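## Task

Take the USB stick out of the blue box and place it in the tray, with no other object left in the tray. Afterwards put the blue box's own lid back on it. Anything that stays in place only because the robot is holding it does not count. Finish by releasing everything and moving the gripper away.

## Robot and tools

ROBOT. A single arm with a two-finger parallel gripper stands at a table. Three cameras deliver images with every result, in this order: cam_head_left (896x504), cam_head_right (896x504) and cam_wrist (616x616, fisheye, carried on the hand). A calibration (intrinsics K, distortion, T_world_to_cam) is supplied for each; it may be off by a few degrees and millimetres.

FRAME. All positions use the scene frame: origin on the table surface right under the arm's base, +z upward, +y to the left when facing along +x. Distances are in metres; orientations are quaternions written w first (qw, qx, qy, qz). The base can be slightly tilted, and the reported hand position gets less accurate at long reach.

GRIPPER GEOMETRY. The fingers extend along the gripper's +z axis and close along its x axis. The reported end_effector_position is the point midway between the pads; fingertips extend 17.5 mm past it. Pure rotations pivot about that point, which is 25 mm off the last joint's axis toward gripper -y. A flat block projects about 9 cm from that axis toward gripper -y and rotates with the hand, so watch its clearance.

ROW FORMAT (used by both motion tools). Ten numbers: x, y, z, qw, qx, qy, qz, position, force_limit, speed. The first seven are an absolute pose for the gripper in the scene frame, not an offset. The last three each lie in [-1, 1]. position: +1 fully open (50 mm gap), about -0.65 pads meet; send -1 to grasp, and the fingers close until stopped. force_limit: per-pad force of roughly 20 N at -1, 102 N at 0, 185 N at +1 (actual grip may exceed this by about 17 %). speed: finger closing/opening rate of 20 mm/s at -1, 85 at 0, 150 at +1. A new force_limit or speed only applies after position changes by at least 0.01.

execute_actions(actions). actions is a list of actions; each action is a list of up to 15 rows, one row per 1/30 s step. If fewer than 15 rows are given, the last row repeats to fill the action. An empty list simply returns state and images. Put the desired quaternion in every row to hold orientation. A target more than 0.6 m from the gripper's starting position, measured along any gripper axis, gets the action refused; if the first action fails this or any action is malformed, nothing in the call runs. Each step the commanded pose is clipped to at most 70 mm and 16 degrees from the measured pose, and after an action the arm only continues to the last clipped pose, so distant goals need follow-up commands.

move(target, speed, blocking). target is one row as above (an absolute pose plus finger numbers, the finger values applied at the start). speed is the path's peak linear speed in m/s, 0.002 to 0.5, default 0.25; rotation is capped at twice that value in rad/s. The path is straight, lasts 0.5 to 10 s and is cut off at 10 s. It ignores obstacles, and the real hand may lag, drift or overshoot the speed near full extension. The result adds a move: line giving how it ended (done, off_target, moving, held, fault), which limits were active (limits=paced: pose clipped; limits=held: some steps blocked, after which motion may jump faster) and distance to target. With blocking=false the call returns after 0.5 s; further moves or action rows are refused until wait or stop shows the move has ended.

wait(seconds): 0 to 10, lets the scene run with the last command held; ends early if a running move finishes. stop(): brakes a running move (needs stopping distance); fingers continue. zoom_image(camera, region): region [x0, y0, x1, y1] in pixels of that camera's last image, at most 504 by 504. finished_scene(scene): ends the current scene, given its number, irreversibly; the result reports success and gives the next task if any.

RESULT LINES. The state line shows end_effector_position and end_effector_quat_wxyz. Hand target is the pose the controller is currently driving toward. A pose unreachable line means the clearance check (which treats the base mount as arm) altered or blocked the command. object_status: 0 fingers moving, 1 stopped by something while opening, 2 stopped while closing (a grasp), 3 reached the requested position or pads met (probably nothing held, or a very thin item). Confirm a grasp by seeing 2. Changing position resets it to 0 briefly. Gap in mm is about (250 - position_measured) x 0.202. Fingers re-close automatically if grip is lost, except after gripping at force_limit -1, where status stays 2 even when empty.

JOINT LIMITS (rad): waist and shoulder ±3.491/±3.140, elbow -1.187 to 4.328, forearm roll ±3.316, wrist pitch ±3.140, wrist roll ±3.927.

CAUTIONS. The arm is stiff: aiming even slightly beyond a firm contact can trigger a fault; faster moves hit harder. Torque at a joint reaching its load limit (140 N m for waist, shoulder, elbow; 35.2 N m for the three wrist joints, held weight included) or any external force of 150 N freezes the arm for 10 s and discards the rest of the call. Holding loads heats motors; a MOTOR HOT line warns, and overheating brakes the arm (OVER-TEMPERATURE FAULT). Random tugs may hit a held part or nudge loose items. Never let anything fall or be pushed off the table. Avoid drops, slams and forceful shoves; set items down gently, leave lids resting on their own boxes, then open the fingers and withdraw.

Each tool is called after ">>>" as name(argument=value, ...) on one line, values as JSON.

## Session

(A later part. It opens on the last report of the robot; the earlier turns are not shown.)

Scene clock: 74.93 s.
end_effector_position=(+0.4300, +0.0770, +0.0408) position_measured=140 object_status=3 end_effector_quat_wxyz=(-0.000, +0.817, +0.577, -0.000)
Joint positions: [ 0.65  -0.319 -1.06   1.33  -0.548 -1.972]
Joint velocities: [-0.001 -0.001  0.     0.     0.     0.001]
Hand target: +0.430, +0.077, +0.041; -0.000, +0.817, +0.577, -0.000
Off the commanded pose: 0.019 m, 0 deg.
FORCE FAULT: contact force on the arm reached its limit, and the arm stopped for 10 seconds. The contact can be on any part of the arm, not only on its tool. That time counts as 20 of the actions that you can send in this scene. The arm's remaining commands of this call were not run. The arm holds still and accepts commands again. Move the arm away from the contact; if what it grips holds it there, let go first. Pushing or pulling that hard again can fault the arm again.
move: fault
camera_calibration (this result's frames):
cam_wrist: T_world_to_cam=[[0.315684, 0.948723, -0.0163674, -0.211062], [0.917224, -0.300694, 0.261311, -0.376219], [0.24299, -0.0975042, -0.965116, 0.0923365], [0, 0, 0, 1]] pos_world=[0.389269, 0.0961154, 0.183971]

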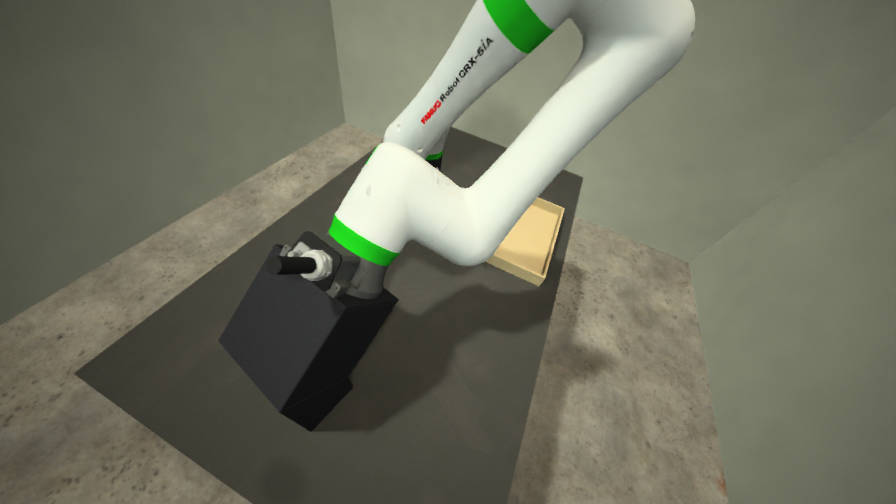

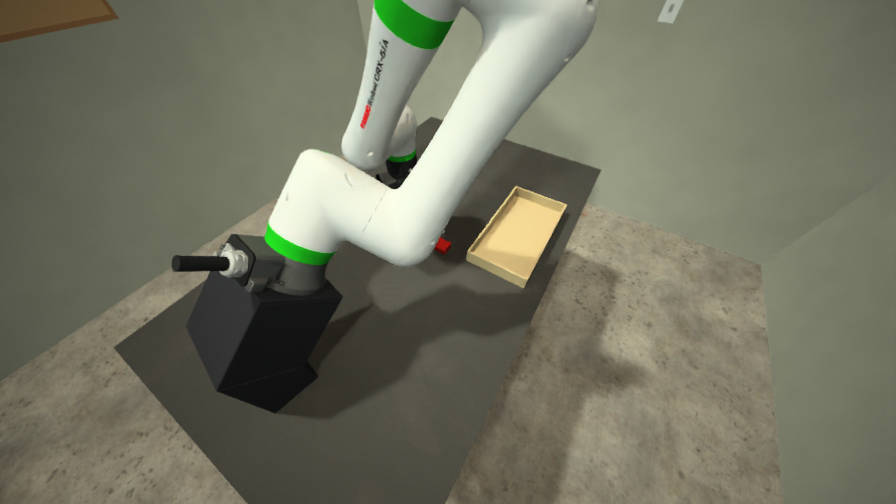

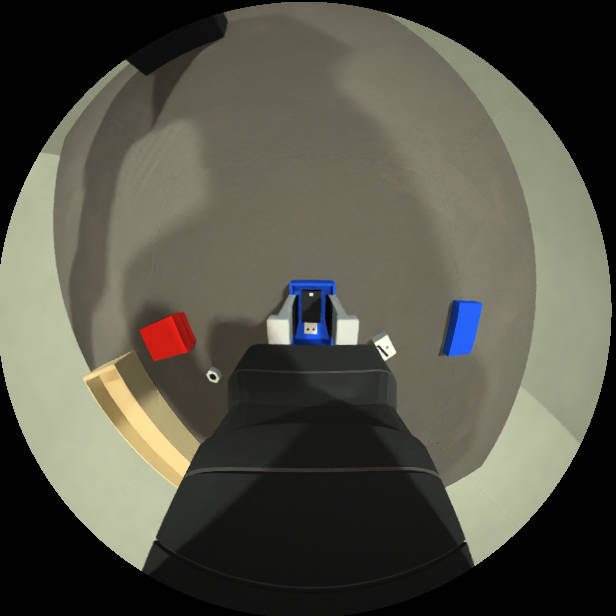

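>>> execute_actions(actions=[[[0.430, 0.077, 0.05, 0, 0.8166, 0.5772, 0, 0.08, 0, 0]], [[0.452, 0.070, 0.05, 0, 0.8166, 0.5772, 0, -0.17, 0, 0]]])

Scene clock: 135.93 s.
end_effector_position=(+0.4520, +0.0701, +0.0499) position_measured=178 object_status=3 end_effector_quat_wxyz=(-0.000, +0.817, +0.577, +0.000)
Joint positions: [ 0.673 -0.336 -1.007  1.22  -0.586 -1.858]
Joint velocities: [ 0.001  0.     0.     0.    -0.001  0.001]
Hand target: +0.452, +0.070, +0.050; +0.000, +0.817, +0.577, +0.000
Off the commanded pose: 0.000 m, 0 deg.
camera_calibration (this result's frames):
cam_wrist: T_world_to_cam=[[0.315552, 0.948767, -0.0163601, -0.211274], [0.917077, -0.300493, 0.262055, -0.400841], [0.243713, -0.0976954, -0.964914, 0.0948072], [0, 0, 0, 1]] pos_world=[0.411164, 0.0892621, 0.193067]

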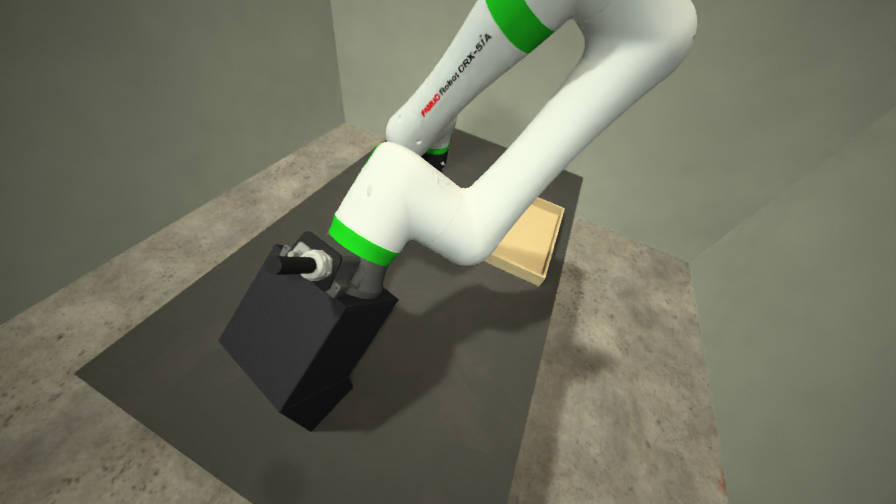

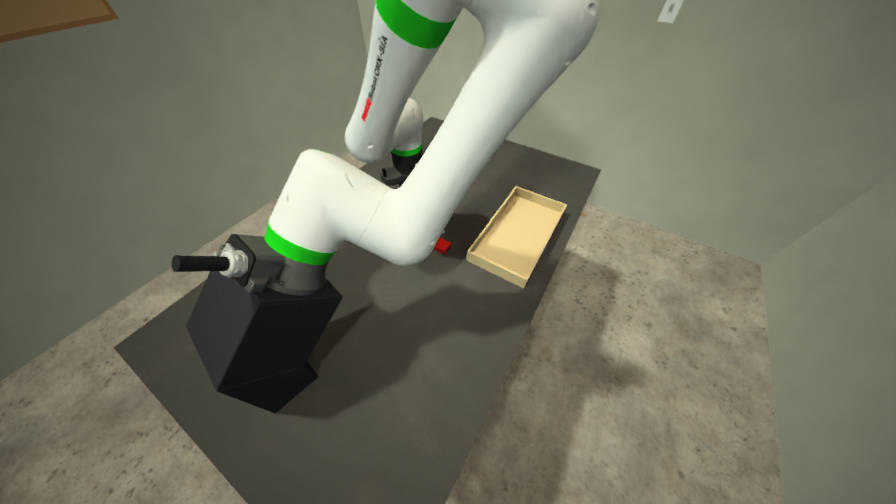

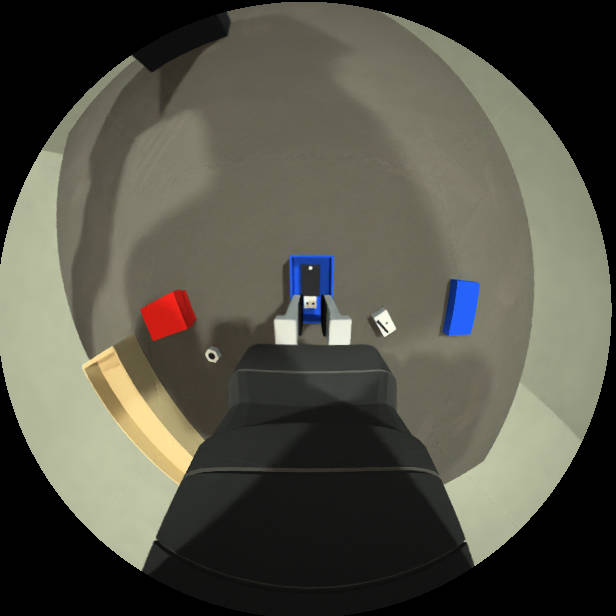

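>>> zoom_image(camera="cam_wrist", region=[255, 245, 365, 350])

Region (255, 245, 365, 350) of cam_wrist's 616x616 image, scaled by 4.582, with more detail than that image has; it fills the top 481 rows of this view, and the rest is white.

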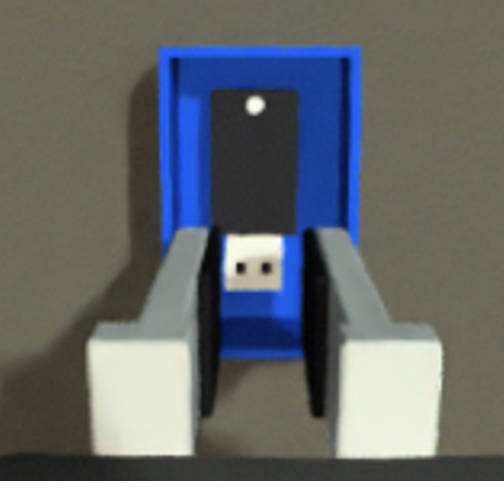

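>>> execute_actions(actions=[[[0.452, 0.070, 0.042, 0, 0.8166, 0.5772, 0, -0.17, 0, 0]], [[0.452, 0.070, 0.038, 0, 0.8166, 0.5772, 0, -0.17, 0, 0]]])

Scene clock: 145.60 s.
end_effector_position=(+0.4520, +0.0700, +0.0380) position_measured=178 object_status=3 end_effector_quat_wxyz=(-0.000, +0.817, +0.577, -0.000)
Joint positions: [ 0.623 -0.302 -1.009  1.285 -0.538 -1.898]
Joint velocities: [-0.    -0.     0.    -0.001  0.    -0.   ]
Hand target: +0.452, +0.070, +0.038; -0.000, +0.817, +0.577, -0.000
Off the commanded pose: 0.000 m, 0 deg.
camera_calibration (this result's frames):
cam_wrist: T_world_to_cam=[[0.315479, 0.948788, -0.0165559, -0.211323], [0.91713, -0.300381, 0.262001, -0.39772], [0.24361, -0.0978397, -0.964926, 0.0833649], [0, 0, 0, 1]] pos_world=[0.41112, 0.0891897, 0.181145]

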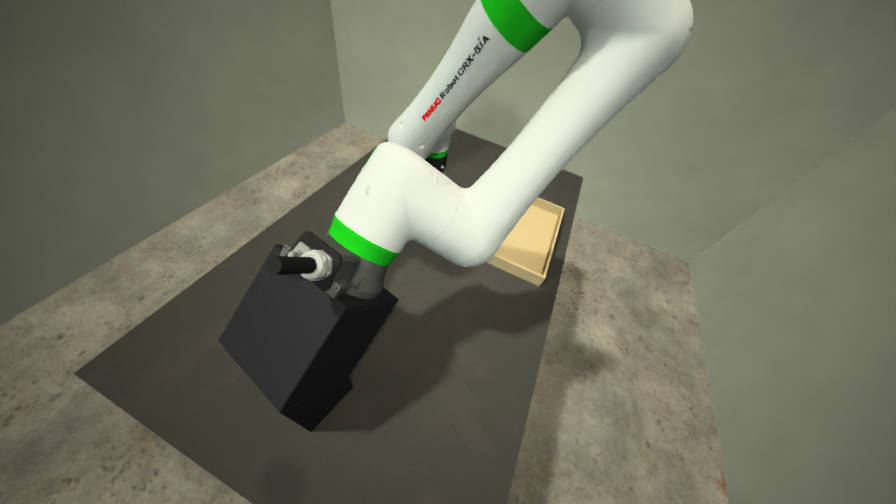

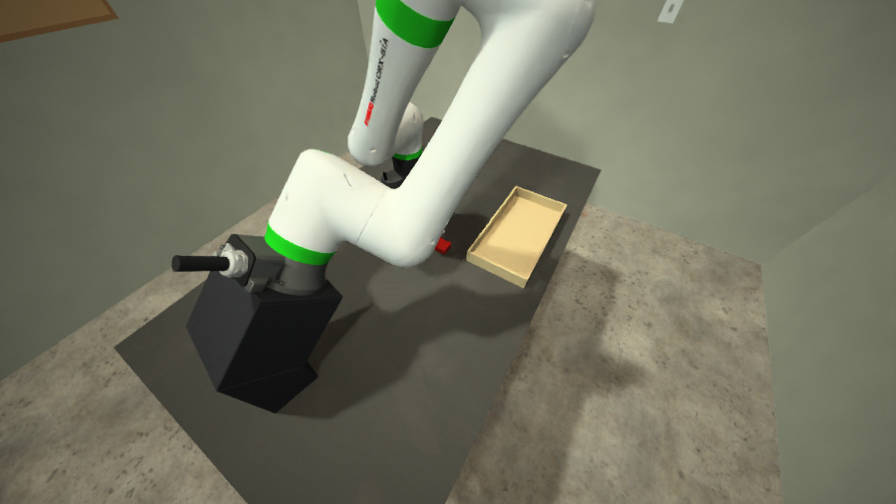

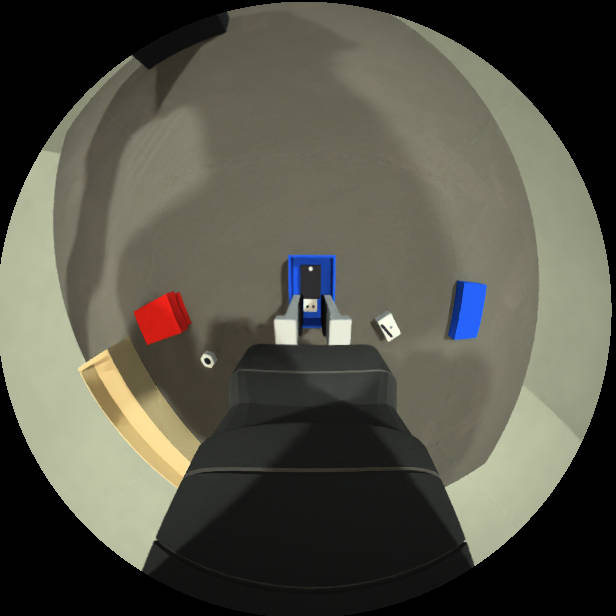

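Passed the rim height without contact. Continue in small steps.

>>> execute_actions(actions=[[[0.452, 0.070, 0.033, 0, 0.8166, 0.5772, 0, -0.17, 0, 0]], [[0.452, 0.070, 0.028, 0, 0.8166, 0.5772, 0, -0.17, 0, 0]]])

Scene clock: 149.00 s.
end_effector_position=(+0.4521, +0.0700, +0.0280) position_measured=178 object_status=3 end_effector_quat_wxyz=(-0.000, +0.817, +0.577, +0.000)
Joint positions: [ 0.58  -0.274 -1.008  1.347 -0.5   -1.936]
Joint velocities: [ 0.001 -0.    -0.001 -0.     0.     0.   ]
Hand target: +0.452, +0.070, +0.028; -0.000, +0.817, +0.577, -0.000
Off the commanded pose: 0.000 m, 0 deg.
camera_calibration (this result's frames):
cam_wrist: T_world_to_cam=[[0.315569, 0.94876, -0.0164632, -0.211591], [0.917067, -0.300479, 0.262109, -0.395173], [0.243732, -0.0978112, -0.964898, 0.0736611], [0, 0, 0, 1]] pos_world=[0.411218, 0.089213, 0.17117]

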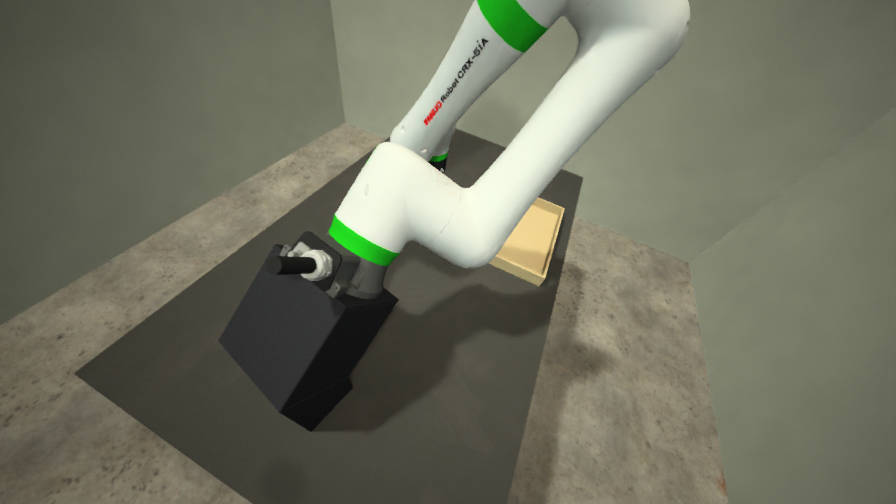

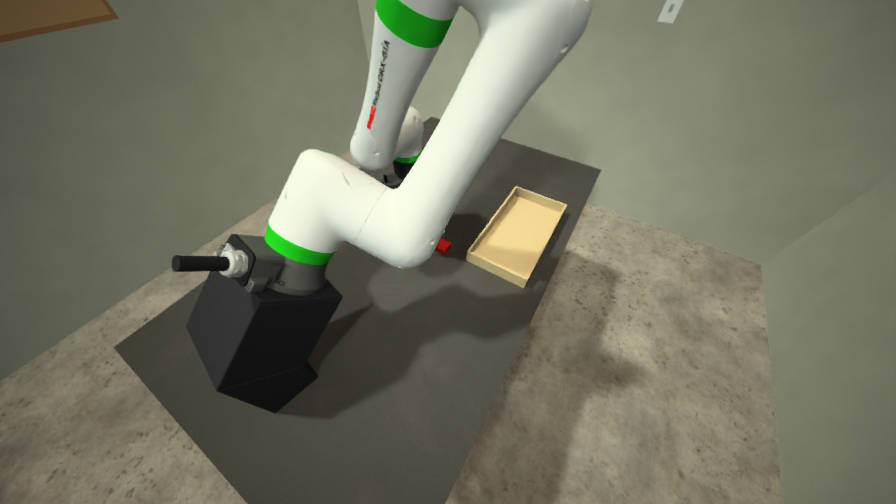

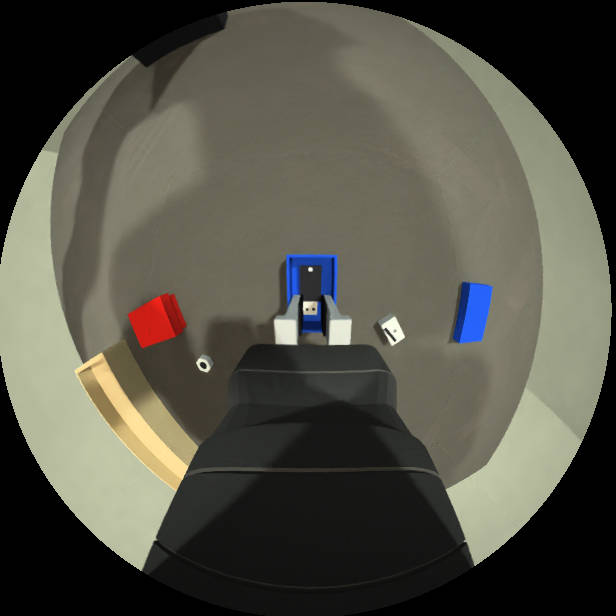

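>>> execute_actions(actions=[[[0.452, 0.070, 0.025, 0, 0.8166, 0.5772, 0, -0.17, 0, 0]], [[0.452, 0.070, 0.022, 0, 0.8166, 0.5772, 0, -0.17, 0, 0]]])

Scene clock: 152.90 s.
end_effector_position=(+0.4521, +0.0700, +0.0220) position_measured=178 object_status=3 end_effector_quat_wxyz=(+0.000, +0.817, +0.577, +0.000)
Joint positions: [ 0.553 -0.257 -1.008  1.388 -0.477 -1.962]
Joint velocities: [-0.001  0.    -0.001  0.     0.001 -0.   ]
Hand target: +0.452, +0.070, +0.022; -0.000, +0.817, +0.577, -0.000
Off the commanded pose: 0.000 m, 0 deg.
camera_calibration (this result's frames):
cam_wrist: T_world_to_cam=[[0.315529, 0.948773, -0.0164795, -0.211662], [0.917073, -0.300433, 0.262138, -0.393609], [0.243758, -0.0978249, -0.96489, 0.0678522], [0, 0, 0, 1]] pos_world=[0.411214, 0.0892035, 0.165162]

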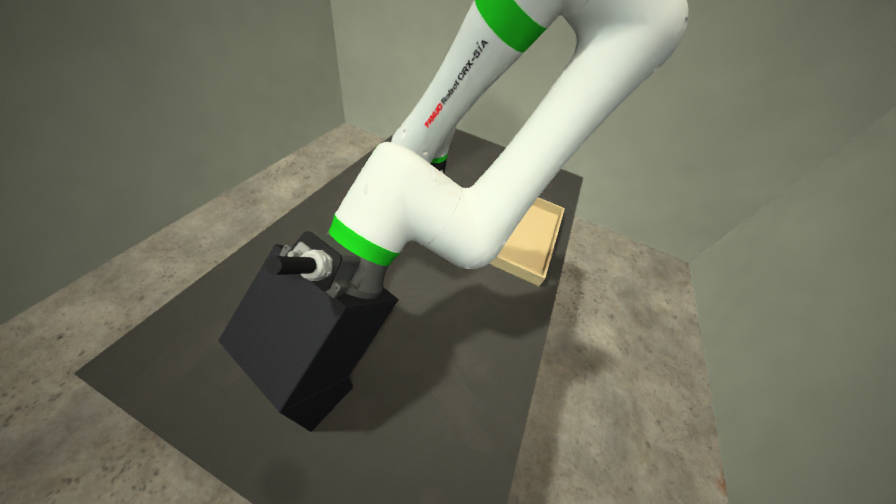

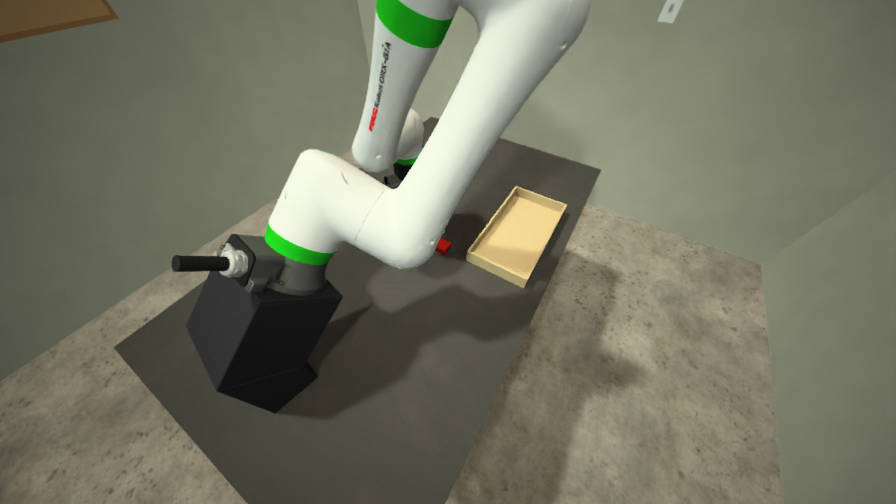

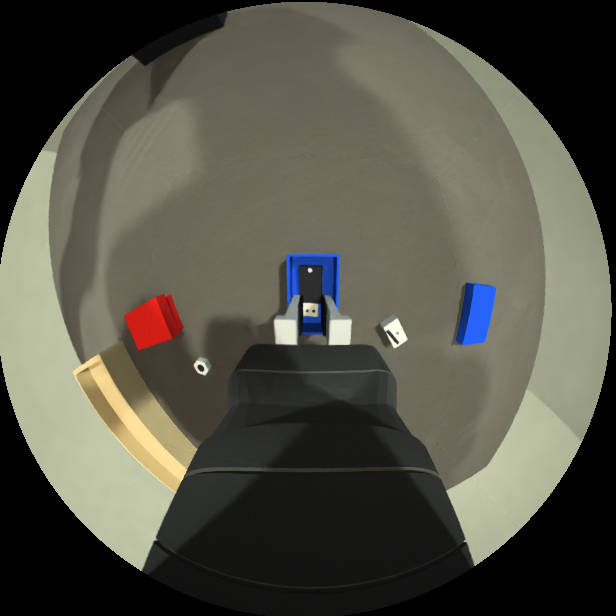

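Fingers are down beside the connector. Close the gripper and lift.

>>> execute_actions(actions=[[[0.452, 0.070, 0.022, 0, 0.8166, 0.5772, 0, -1, 0, 0]]])

Scene clock: 155.33 s.
end_effector_position=(+0.4522, +0.0701, +0.0221) position_measured=253 object_status=3 end_effector_quat_wxyz=(-0.000, +0.817, +0.577, +0.000)
Joint positions: [ 0.553 -0.257 -1.008  1.389 -0.476 -1.962]
Joint velocities: [ 0.001  0.001 -0.    -0.    -0.002 -0.   ]
Hand target: +0.452, +0.070, +0.022; -0.000, +0.817, +0.577, +0.000
Off the commanded pose: 0.000 m, 0 deg.
camera_calibration (this result's frames):
cam_wrist: T_world_to_cam=[[0.315631, 0.948743, -0.016246, -0.211768], [0.916997, -0.300579, 0.262238, -0.393626], [0.243913, -0.0976679, -0.964867, 0.0677975], [0, 0, 0, 1]] pos_world=[0.411258, 0.0892193, 0.165199]

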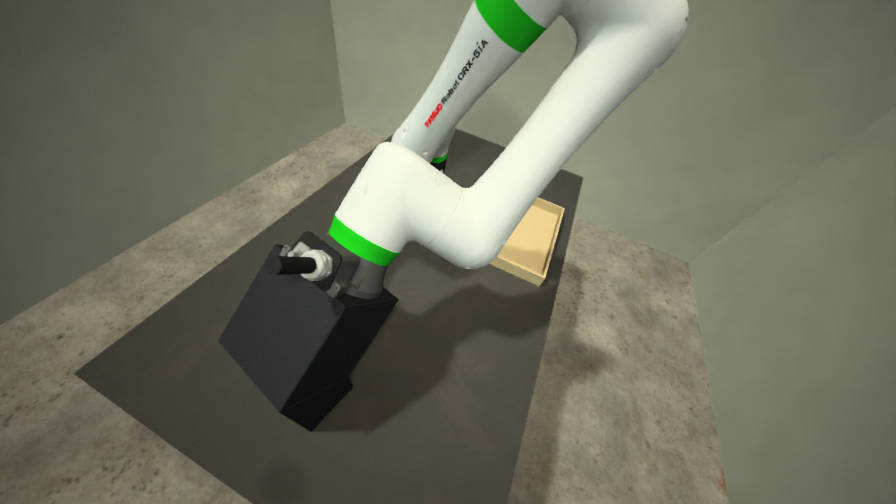

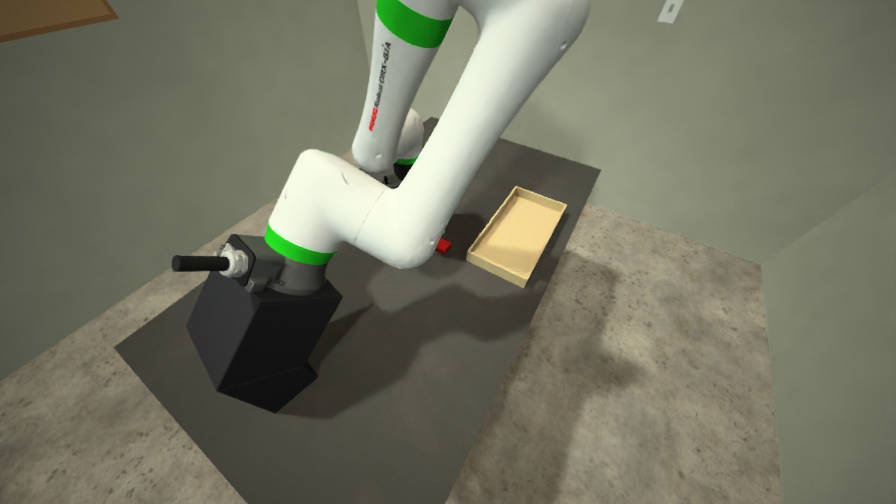

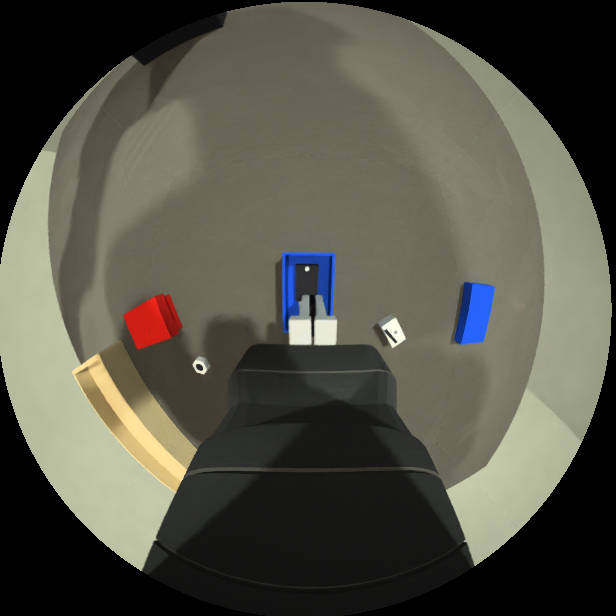

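>>> execute_actions(actions=[[[0.452, 0.070, 0.022, 0, 0.8166, 0.5772, 0, -0.17, 0, 0]]])

>>> zoom_image(camera="cam_wrist", region=[255, 245, 365, 350])

Scene clock: 170.20 s.
end_effector_position=(+0.4549, +0.0716, +0.0239) position_measured=178 object_status=3 end_effector_quat_wxyz=(-0.000, +0.816, +0.578, +0.004)
Joint positions: [ 0.553 -0.262 -1.007  1.392 -0.473 -1.962]
Joint velocities: [ 0.001  0.    -0.     0.     0.     0.001]
Hand target: +0.455, +0.072, +0.024; -0.000, +0.816, +0.578, +0.004
Off the commanded pose: 0.004 m, 0 deg.
FORCE FAULT: contact force on the arm reached its limit, and the arm stopped for 10 seconds. The contact can be on any part of the arm, not only on its tool. That time counts as 19 of the actions that you can send in this scene. The arm's remaining commands of this call were not run. The arm holds still and accepts commands again. Move the arm away from the contact; if what it grips holds it there, let go first. Pushing or pulling that hard again can fault the arm again.
camera_calibration (this result's frames):
cam_wrist: T_world_to_cam=[[0.314432, 0.949232, -0.00957026, -0.213689], [0.915733, -0.300648, 0.26654, -0.395659], [0.250131, -0.0925725, -0.963776, 0.0657757], [0, 0, 0, 1]] pos_world=[0.413056, 0.089975, 0.166807]

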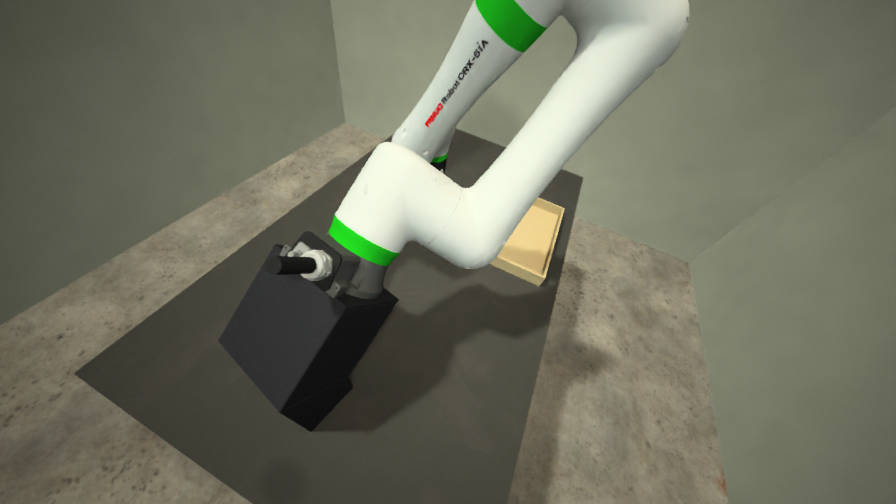

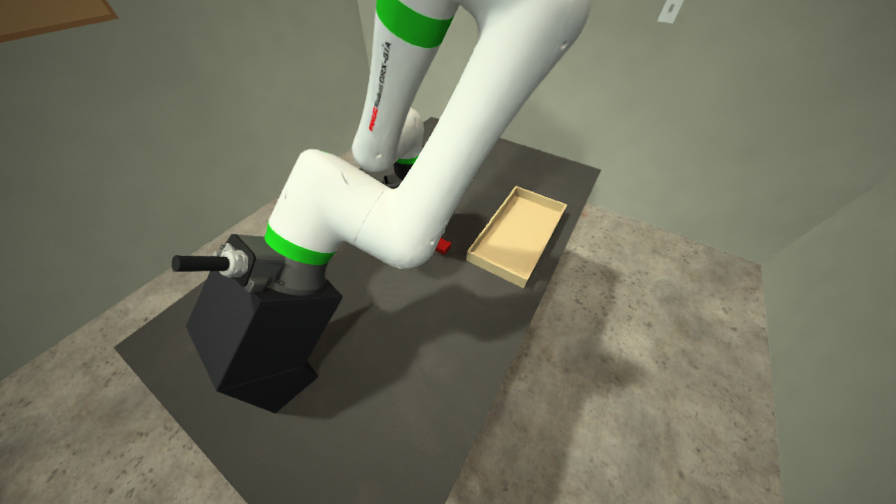

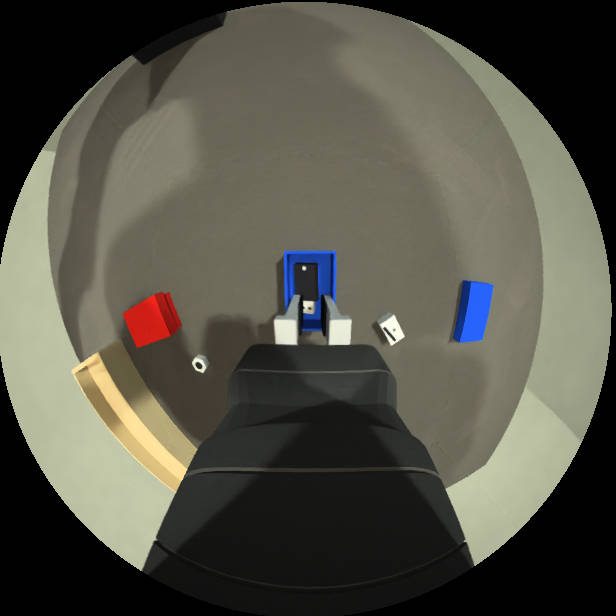

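Region (255, 245, 365, 350) of cam_wrist's 616x616 image, scaled by 4.582, with more detail than that image has; it fills the top 481 rows of this view, and the rest is white.

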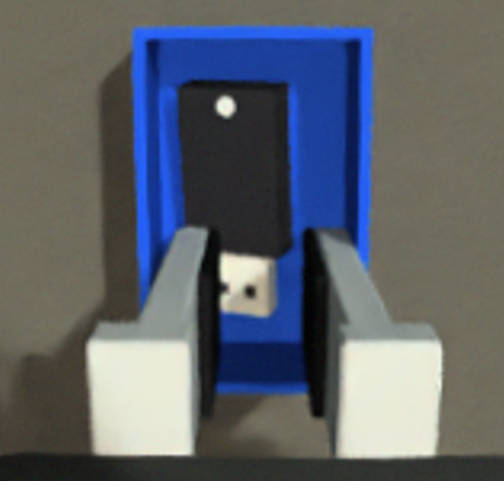

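>>> execute_actions(actions=[[[0.455, 0.0716, 0.05, 0, 0.8166, 0.5772, 0, -0.17, 0, 0]], [[0.455, 0.0716, 0.07, 0, 0.8166, 0.5772, 0, -0.17, 0, 0]]])

>>> zoom_image(camera="cam_wrist", region=[255, 235, 365, 345])

Scene clock: 174.53 s.
end_effector_position=(+0.4550, +0.0715, +0.0699) position_measured=178 object_status=3 end_effector_quat_wxyz=(+0.000, +0.817, +0.577, +0.000)
Joint positions: [ 0.755 -0.385 -0.994  1.126 -0.671 -1.803]
Joint velocities: [ 0.    -0.     0.001  0.    -0.001  0.001]
Hand target: +0.455, +0.072, +0.070; +0.000, +0.817, +0.577, +0.000
Off the commanded pose: 0.000 m, 0 deg.
camera_calibration (this result's frames):
cam_wrist: T_world_to_cam=[[0.315265, 0.948856, -0.0167319, -0.213078], [0.91715, -0.300106, 0.262243, -0.408475], [0.24381, -0.0980217, -0.964857, 0.11346], [0, 0, 0, 1]] pos_world=[0.414147, 0.0907158, 0.213027]

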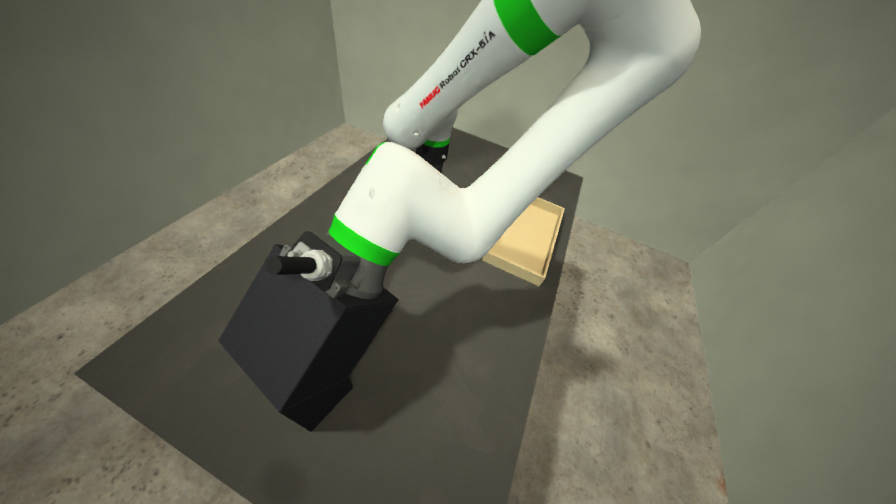

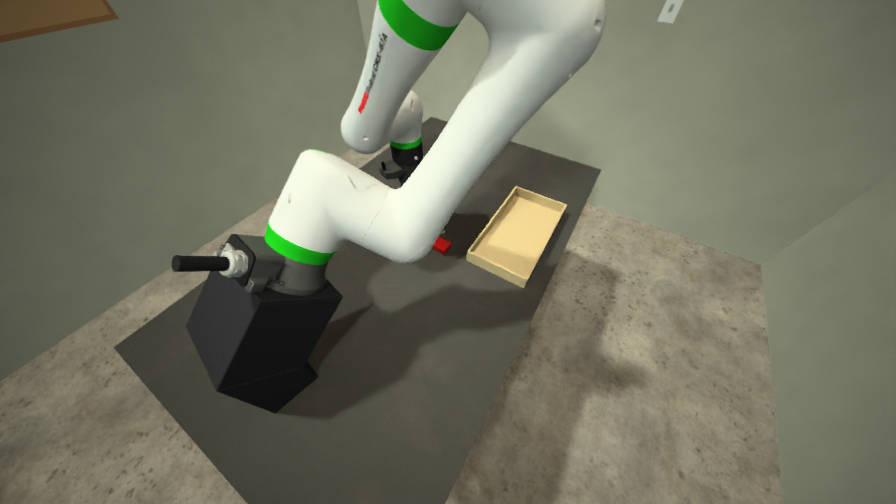

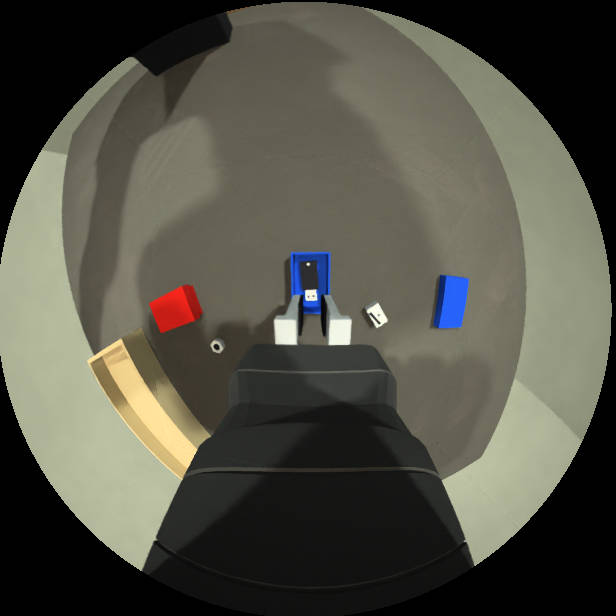

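Region (255, 235, 365, 345) of cam_wrist's 616x616 image, scaled by 4.582, with more detail than that image has.

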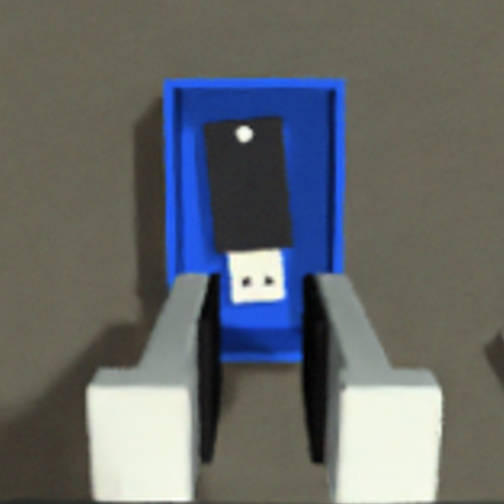

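>>> execute_actions(actions=[[[0.44, 0.074, 0.07, 0, 0.8166, 0.5772, 0, 1, -0.5, 0.5]], [[0.44, 0.074, 0.045, 0, 0.8166, 0.5772, 0, 1, -0.5, 0.5]], [[0.44, 0.074, 0.03, 0, 0.8166, 0.5772, 0, 1, -0.5, 0.5]], [[0.44, 0.074, 0.03, 0, 0.8166, 0.5772, 0, -1, -0.5, 0]]])

Scene clock: 181.13 s.
end_effector_position=(+0.4400, +0.0740, +0.0300) position_measured=72 object_status=2 end_effector_quat_wxyz=(-0.000, +0.817, +0.577, +0.000)
Joint positions: [ 0.593 -0.284 -1.037  1.375 -0.505 -1.978]
Joint velocities: [ 0.     0.001  0.    -0.    -0.001  0.   ]
Hand target: +0.440, +0.074, +0.030; -0.000, +0.817, +0.577, -0.000
Off the commanded pose: 0.000 m, 0 deg.
camera_calibration (this result's frames):
cam_wrist: T_world_to_cam=[[0.315445, 0.948799, -0.0165773, -0.211439], [0.91713, -0.300337, 0.26205, -0.383438], [0.243654, -0.097866, -0.964912, 0.0789216], [0, 0, 0, 1]] pos_world=[0.39913, 0.0931767, 0.173127]

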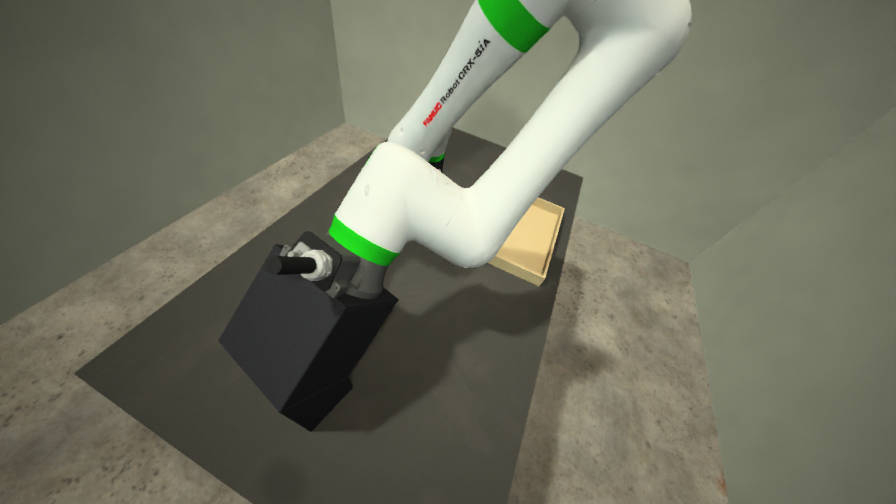

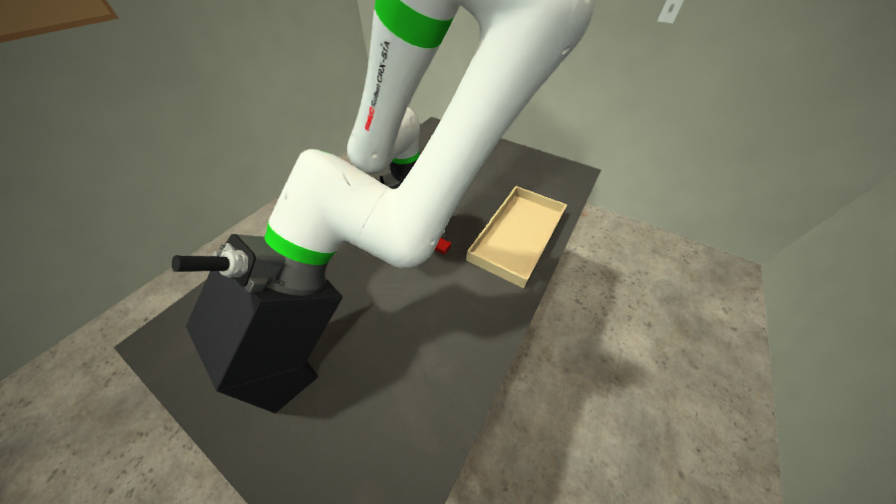

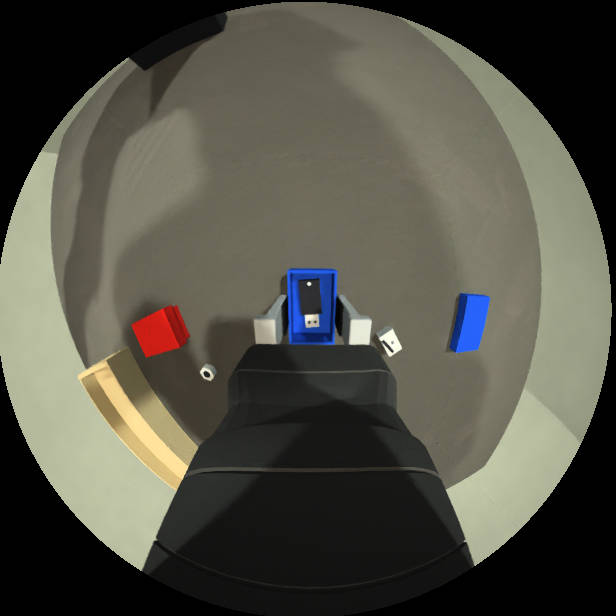

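>>> move(target=[0.44, 0.074, 0.12, 0, 0.8166, 0.5772, 0, -1, -0.5, 0], speed=0.15)

>>> move(target=[0.59, -0.28, 0.14, 0, 0.8166, 0.5772, 0, -1, -0.5, 0], speed=0.3)

Scene clock: 185.83 s.
end_effector_position=(+0.4405, +0.0737, +0.1197) position_measured=72 object_status=2 end_effector_quat_wxyz=(+0.001, +0.816, +0.577, +0.000)
Joint positions: [ 0.973 -0.531 -1.009  0.992 -0.898 -1.772]
Joint velocities: [-0.001  0.001  0.     0.     0.001 -0.001]
Hand target: +0.441, +0.074, +0.120; +0.001, +0.816, +0.577, +0.000
Off the commanded pose: 0.001 m, 0 deg.
move: done
camera_calibration (this result's frames):
cam_wrist: T_world_to_cam=[[0.314852, 0.948989, -0.0169606, -0.209545], [0.917038, -0.299546, 0.263273, -0.407637], [0.244763, -0.0984454, -0.964572, 0.164857], [0, 0, 0, 1]] pos_world=[0.399444, 0.0929794, 0.262783]

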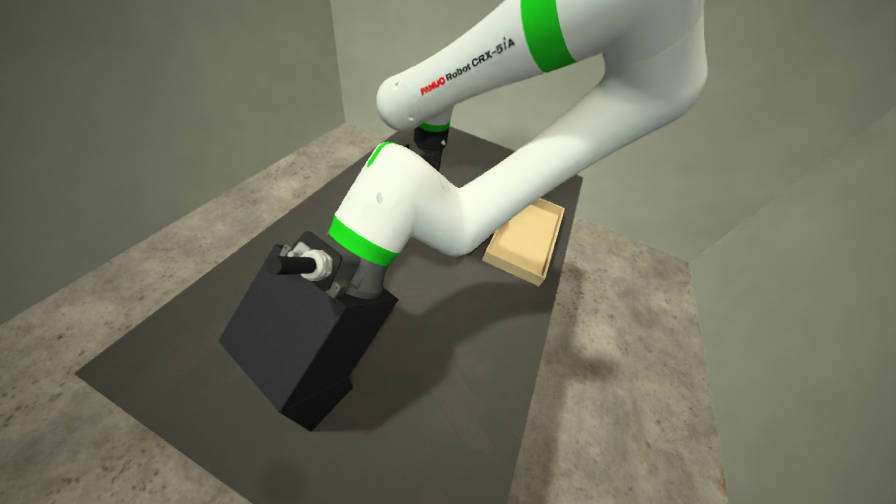

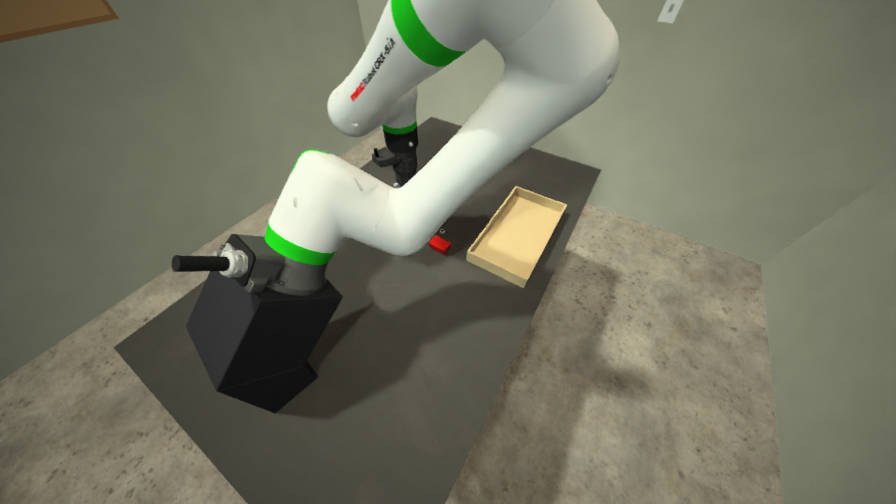

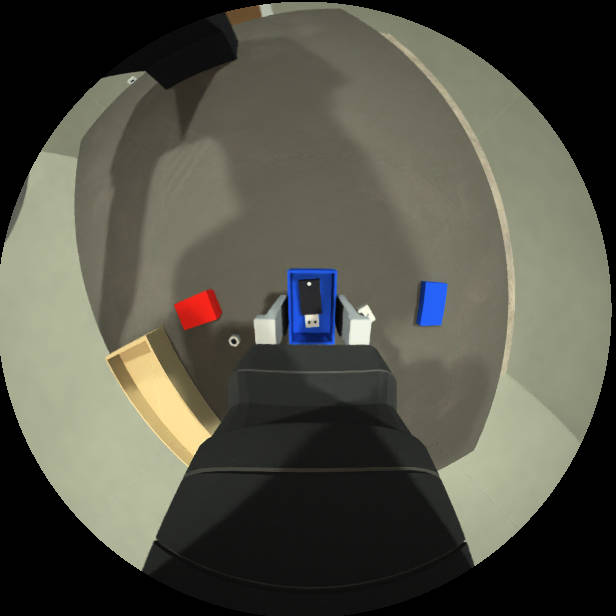

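Scene clock: 187.80 s.
end_effector_position=(+0.5909, -0.2796, +0.1391) position_measured=72 object_status=2 end_effector_quat_wxyz=(-0.000, +0.817, +0.576, +0.000)
Joint positions: [-0.167 -0.284 -0.176 -0.069 -0.841 -0.036]
Joint velocities: [-0.001  0.     0.002 -0.003 -0.001  0.004]
Hand target: +0.591, -0.280, +0.139; -0.000, +0.817, +0.576, +0.000
Off the commanded pose: 0.001 m, 0 deg.
move: done
camera_calibration (this result's frames):
cam_wrist: T_world_to_cam=[[0.317656, 0.948068, -0.0161683, 0.0766828], [0.916387, -0.302572, 0.262079, -0.656772], [0.243576, -0.0980673, -0.964911, 0.11281], [0, 0, 0, 1]] pos_world=[0.55002, -0.260358, 0.282217]

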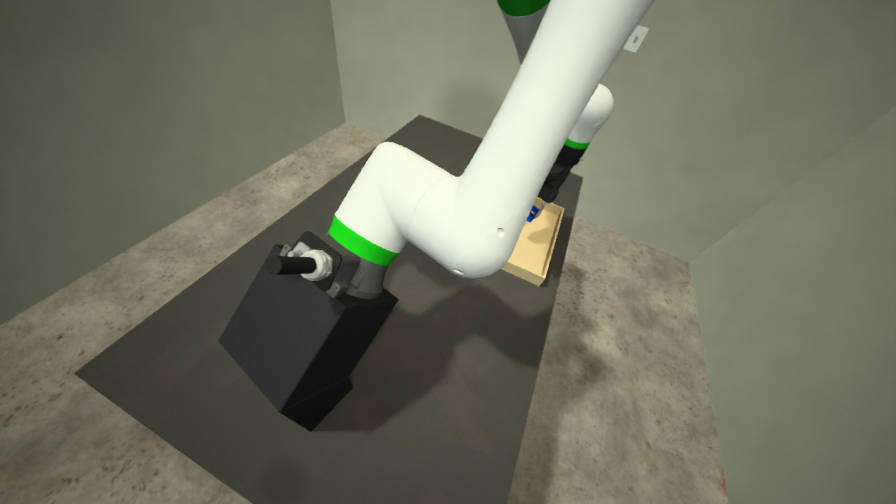

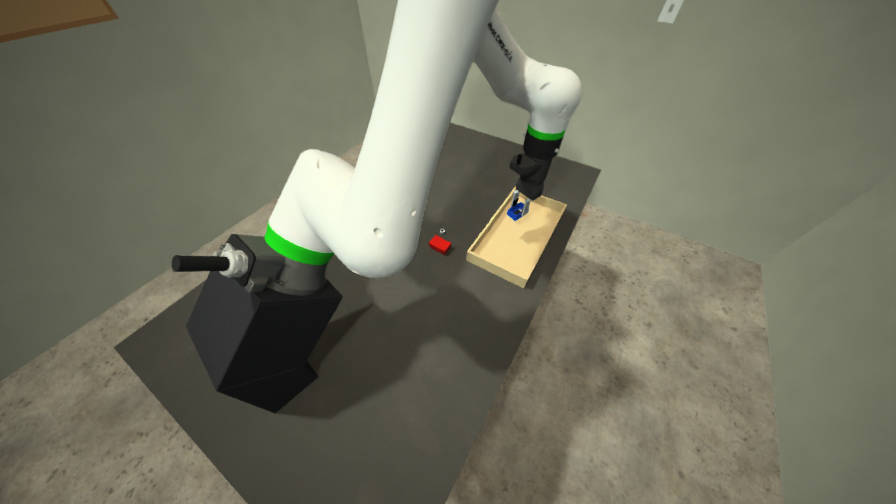

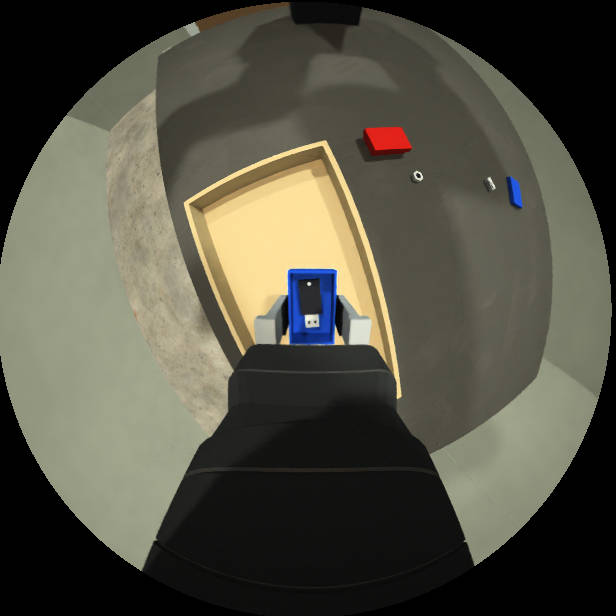

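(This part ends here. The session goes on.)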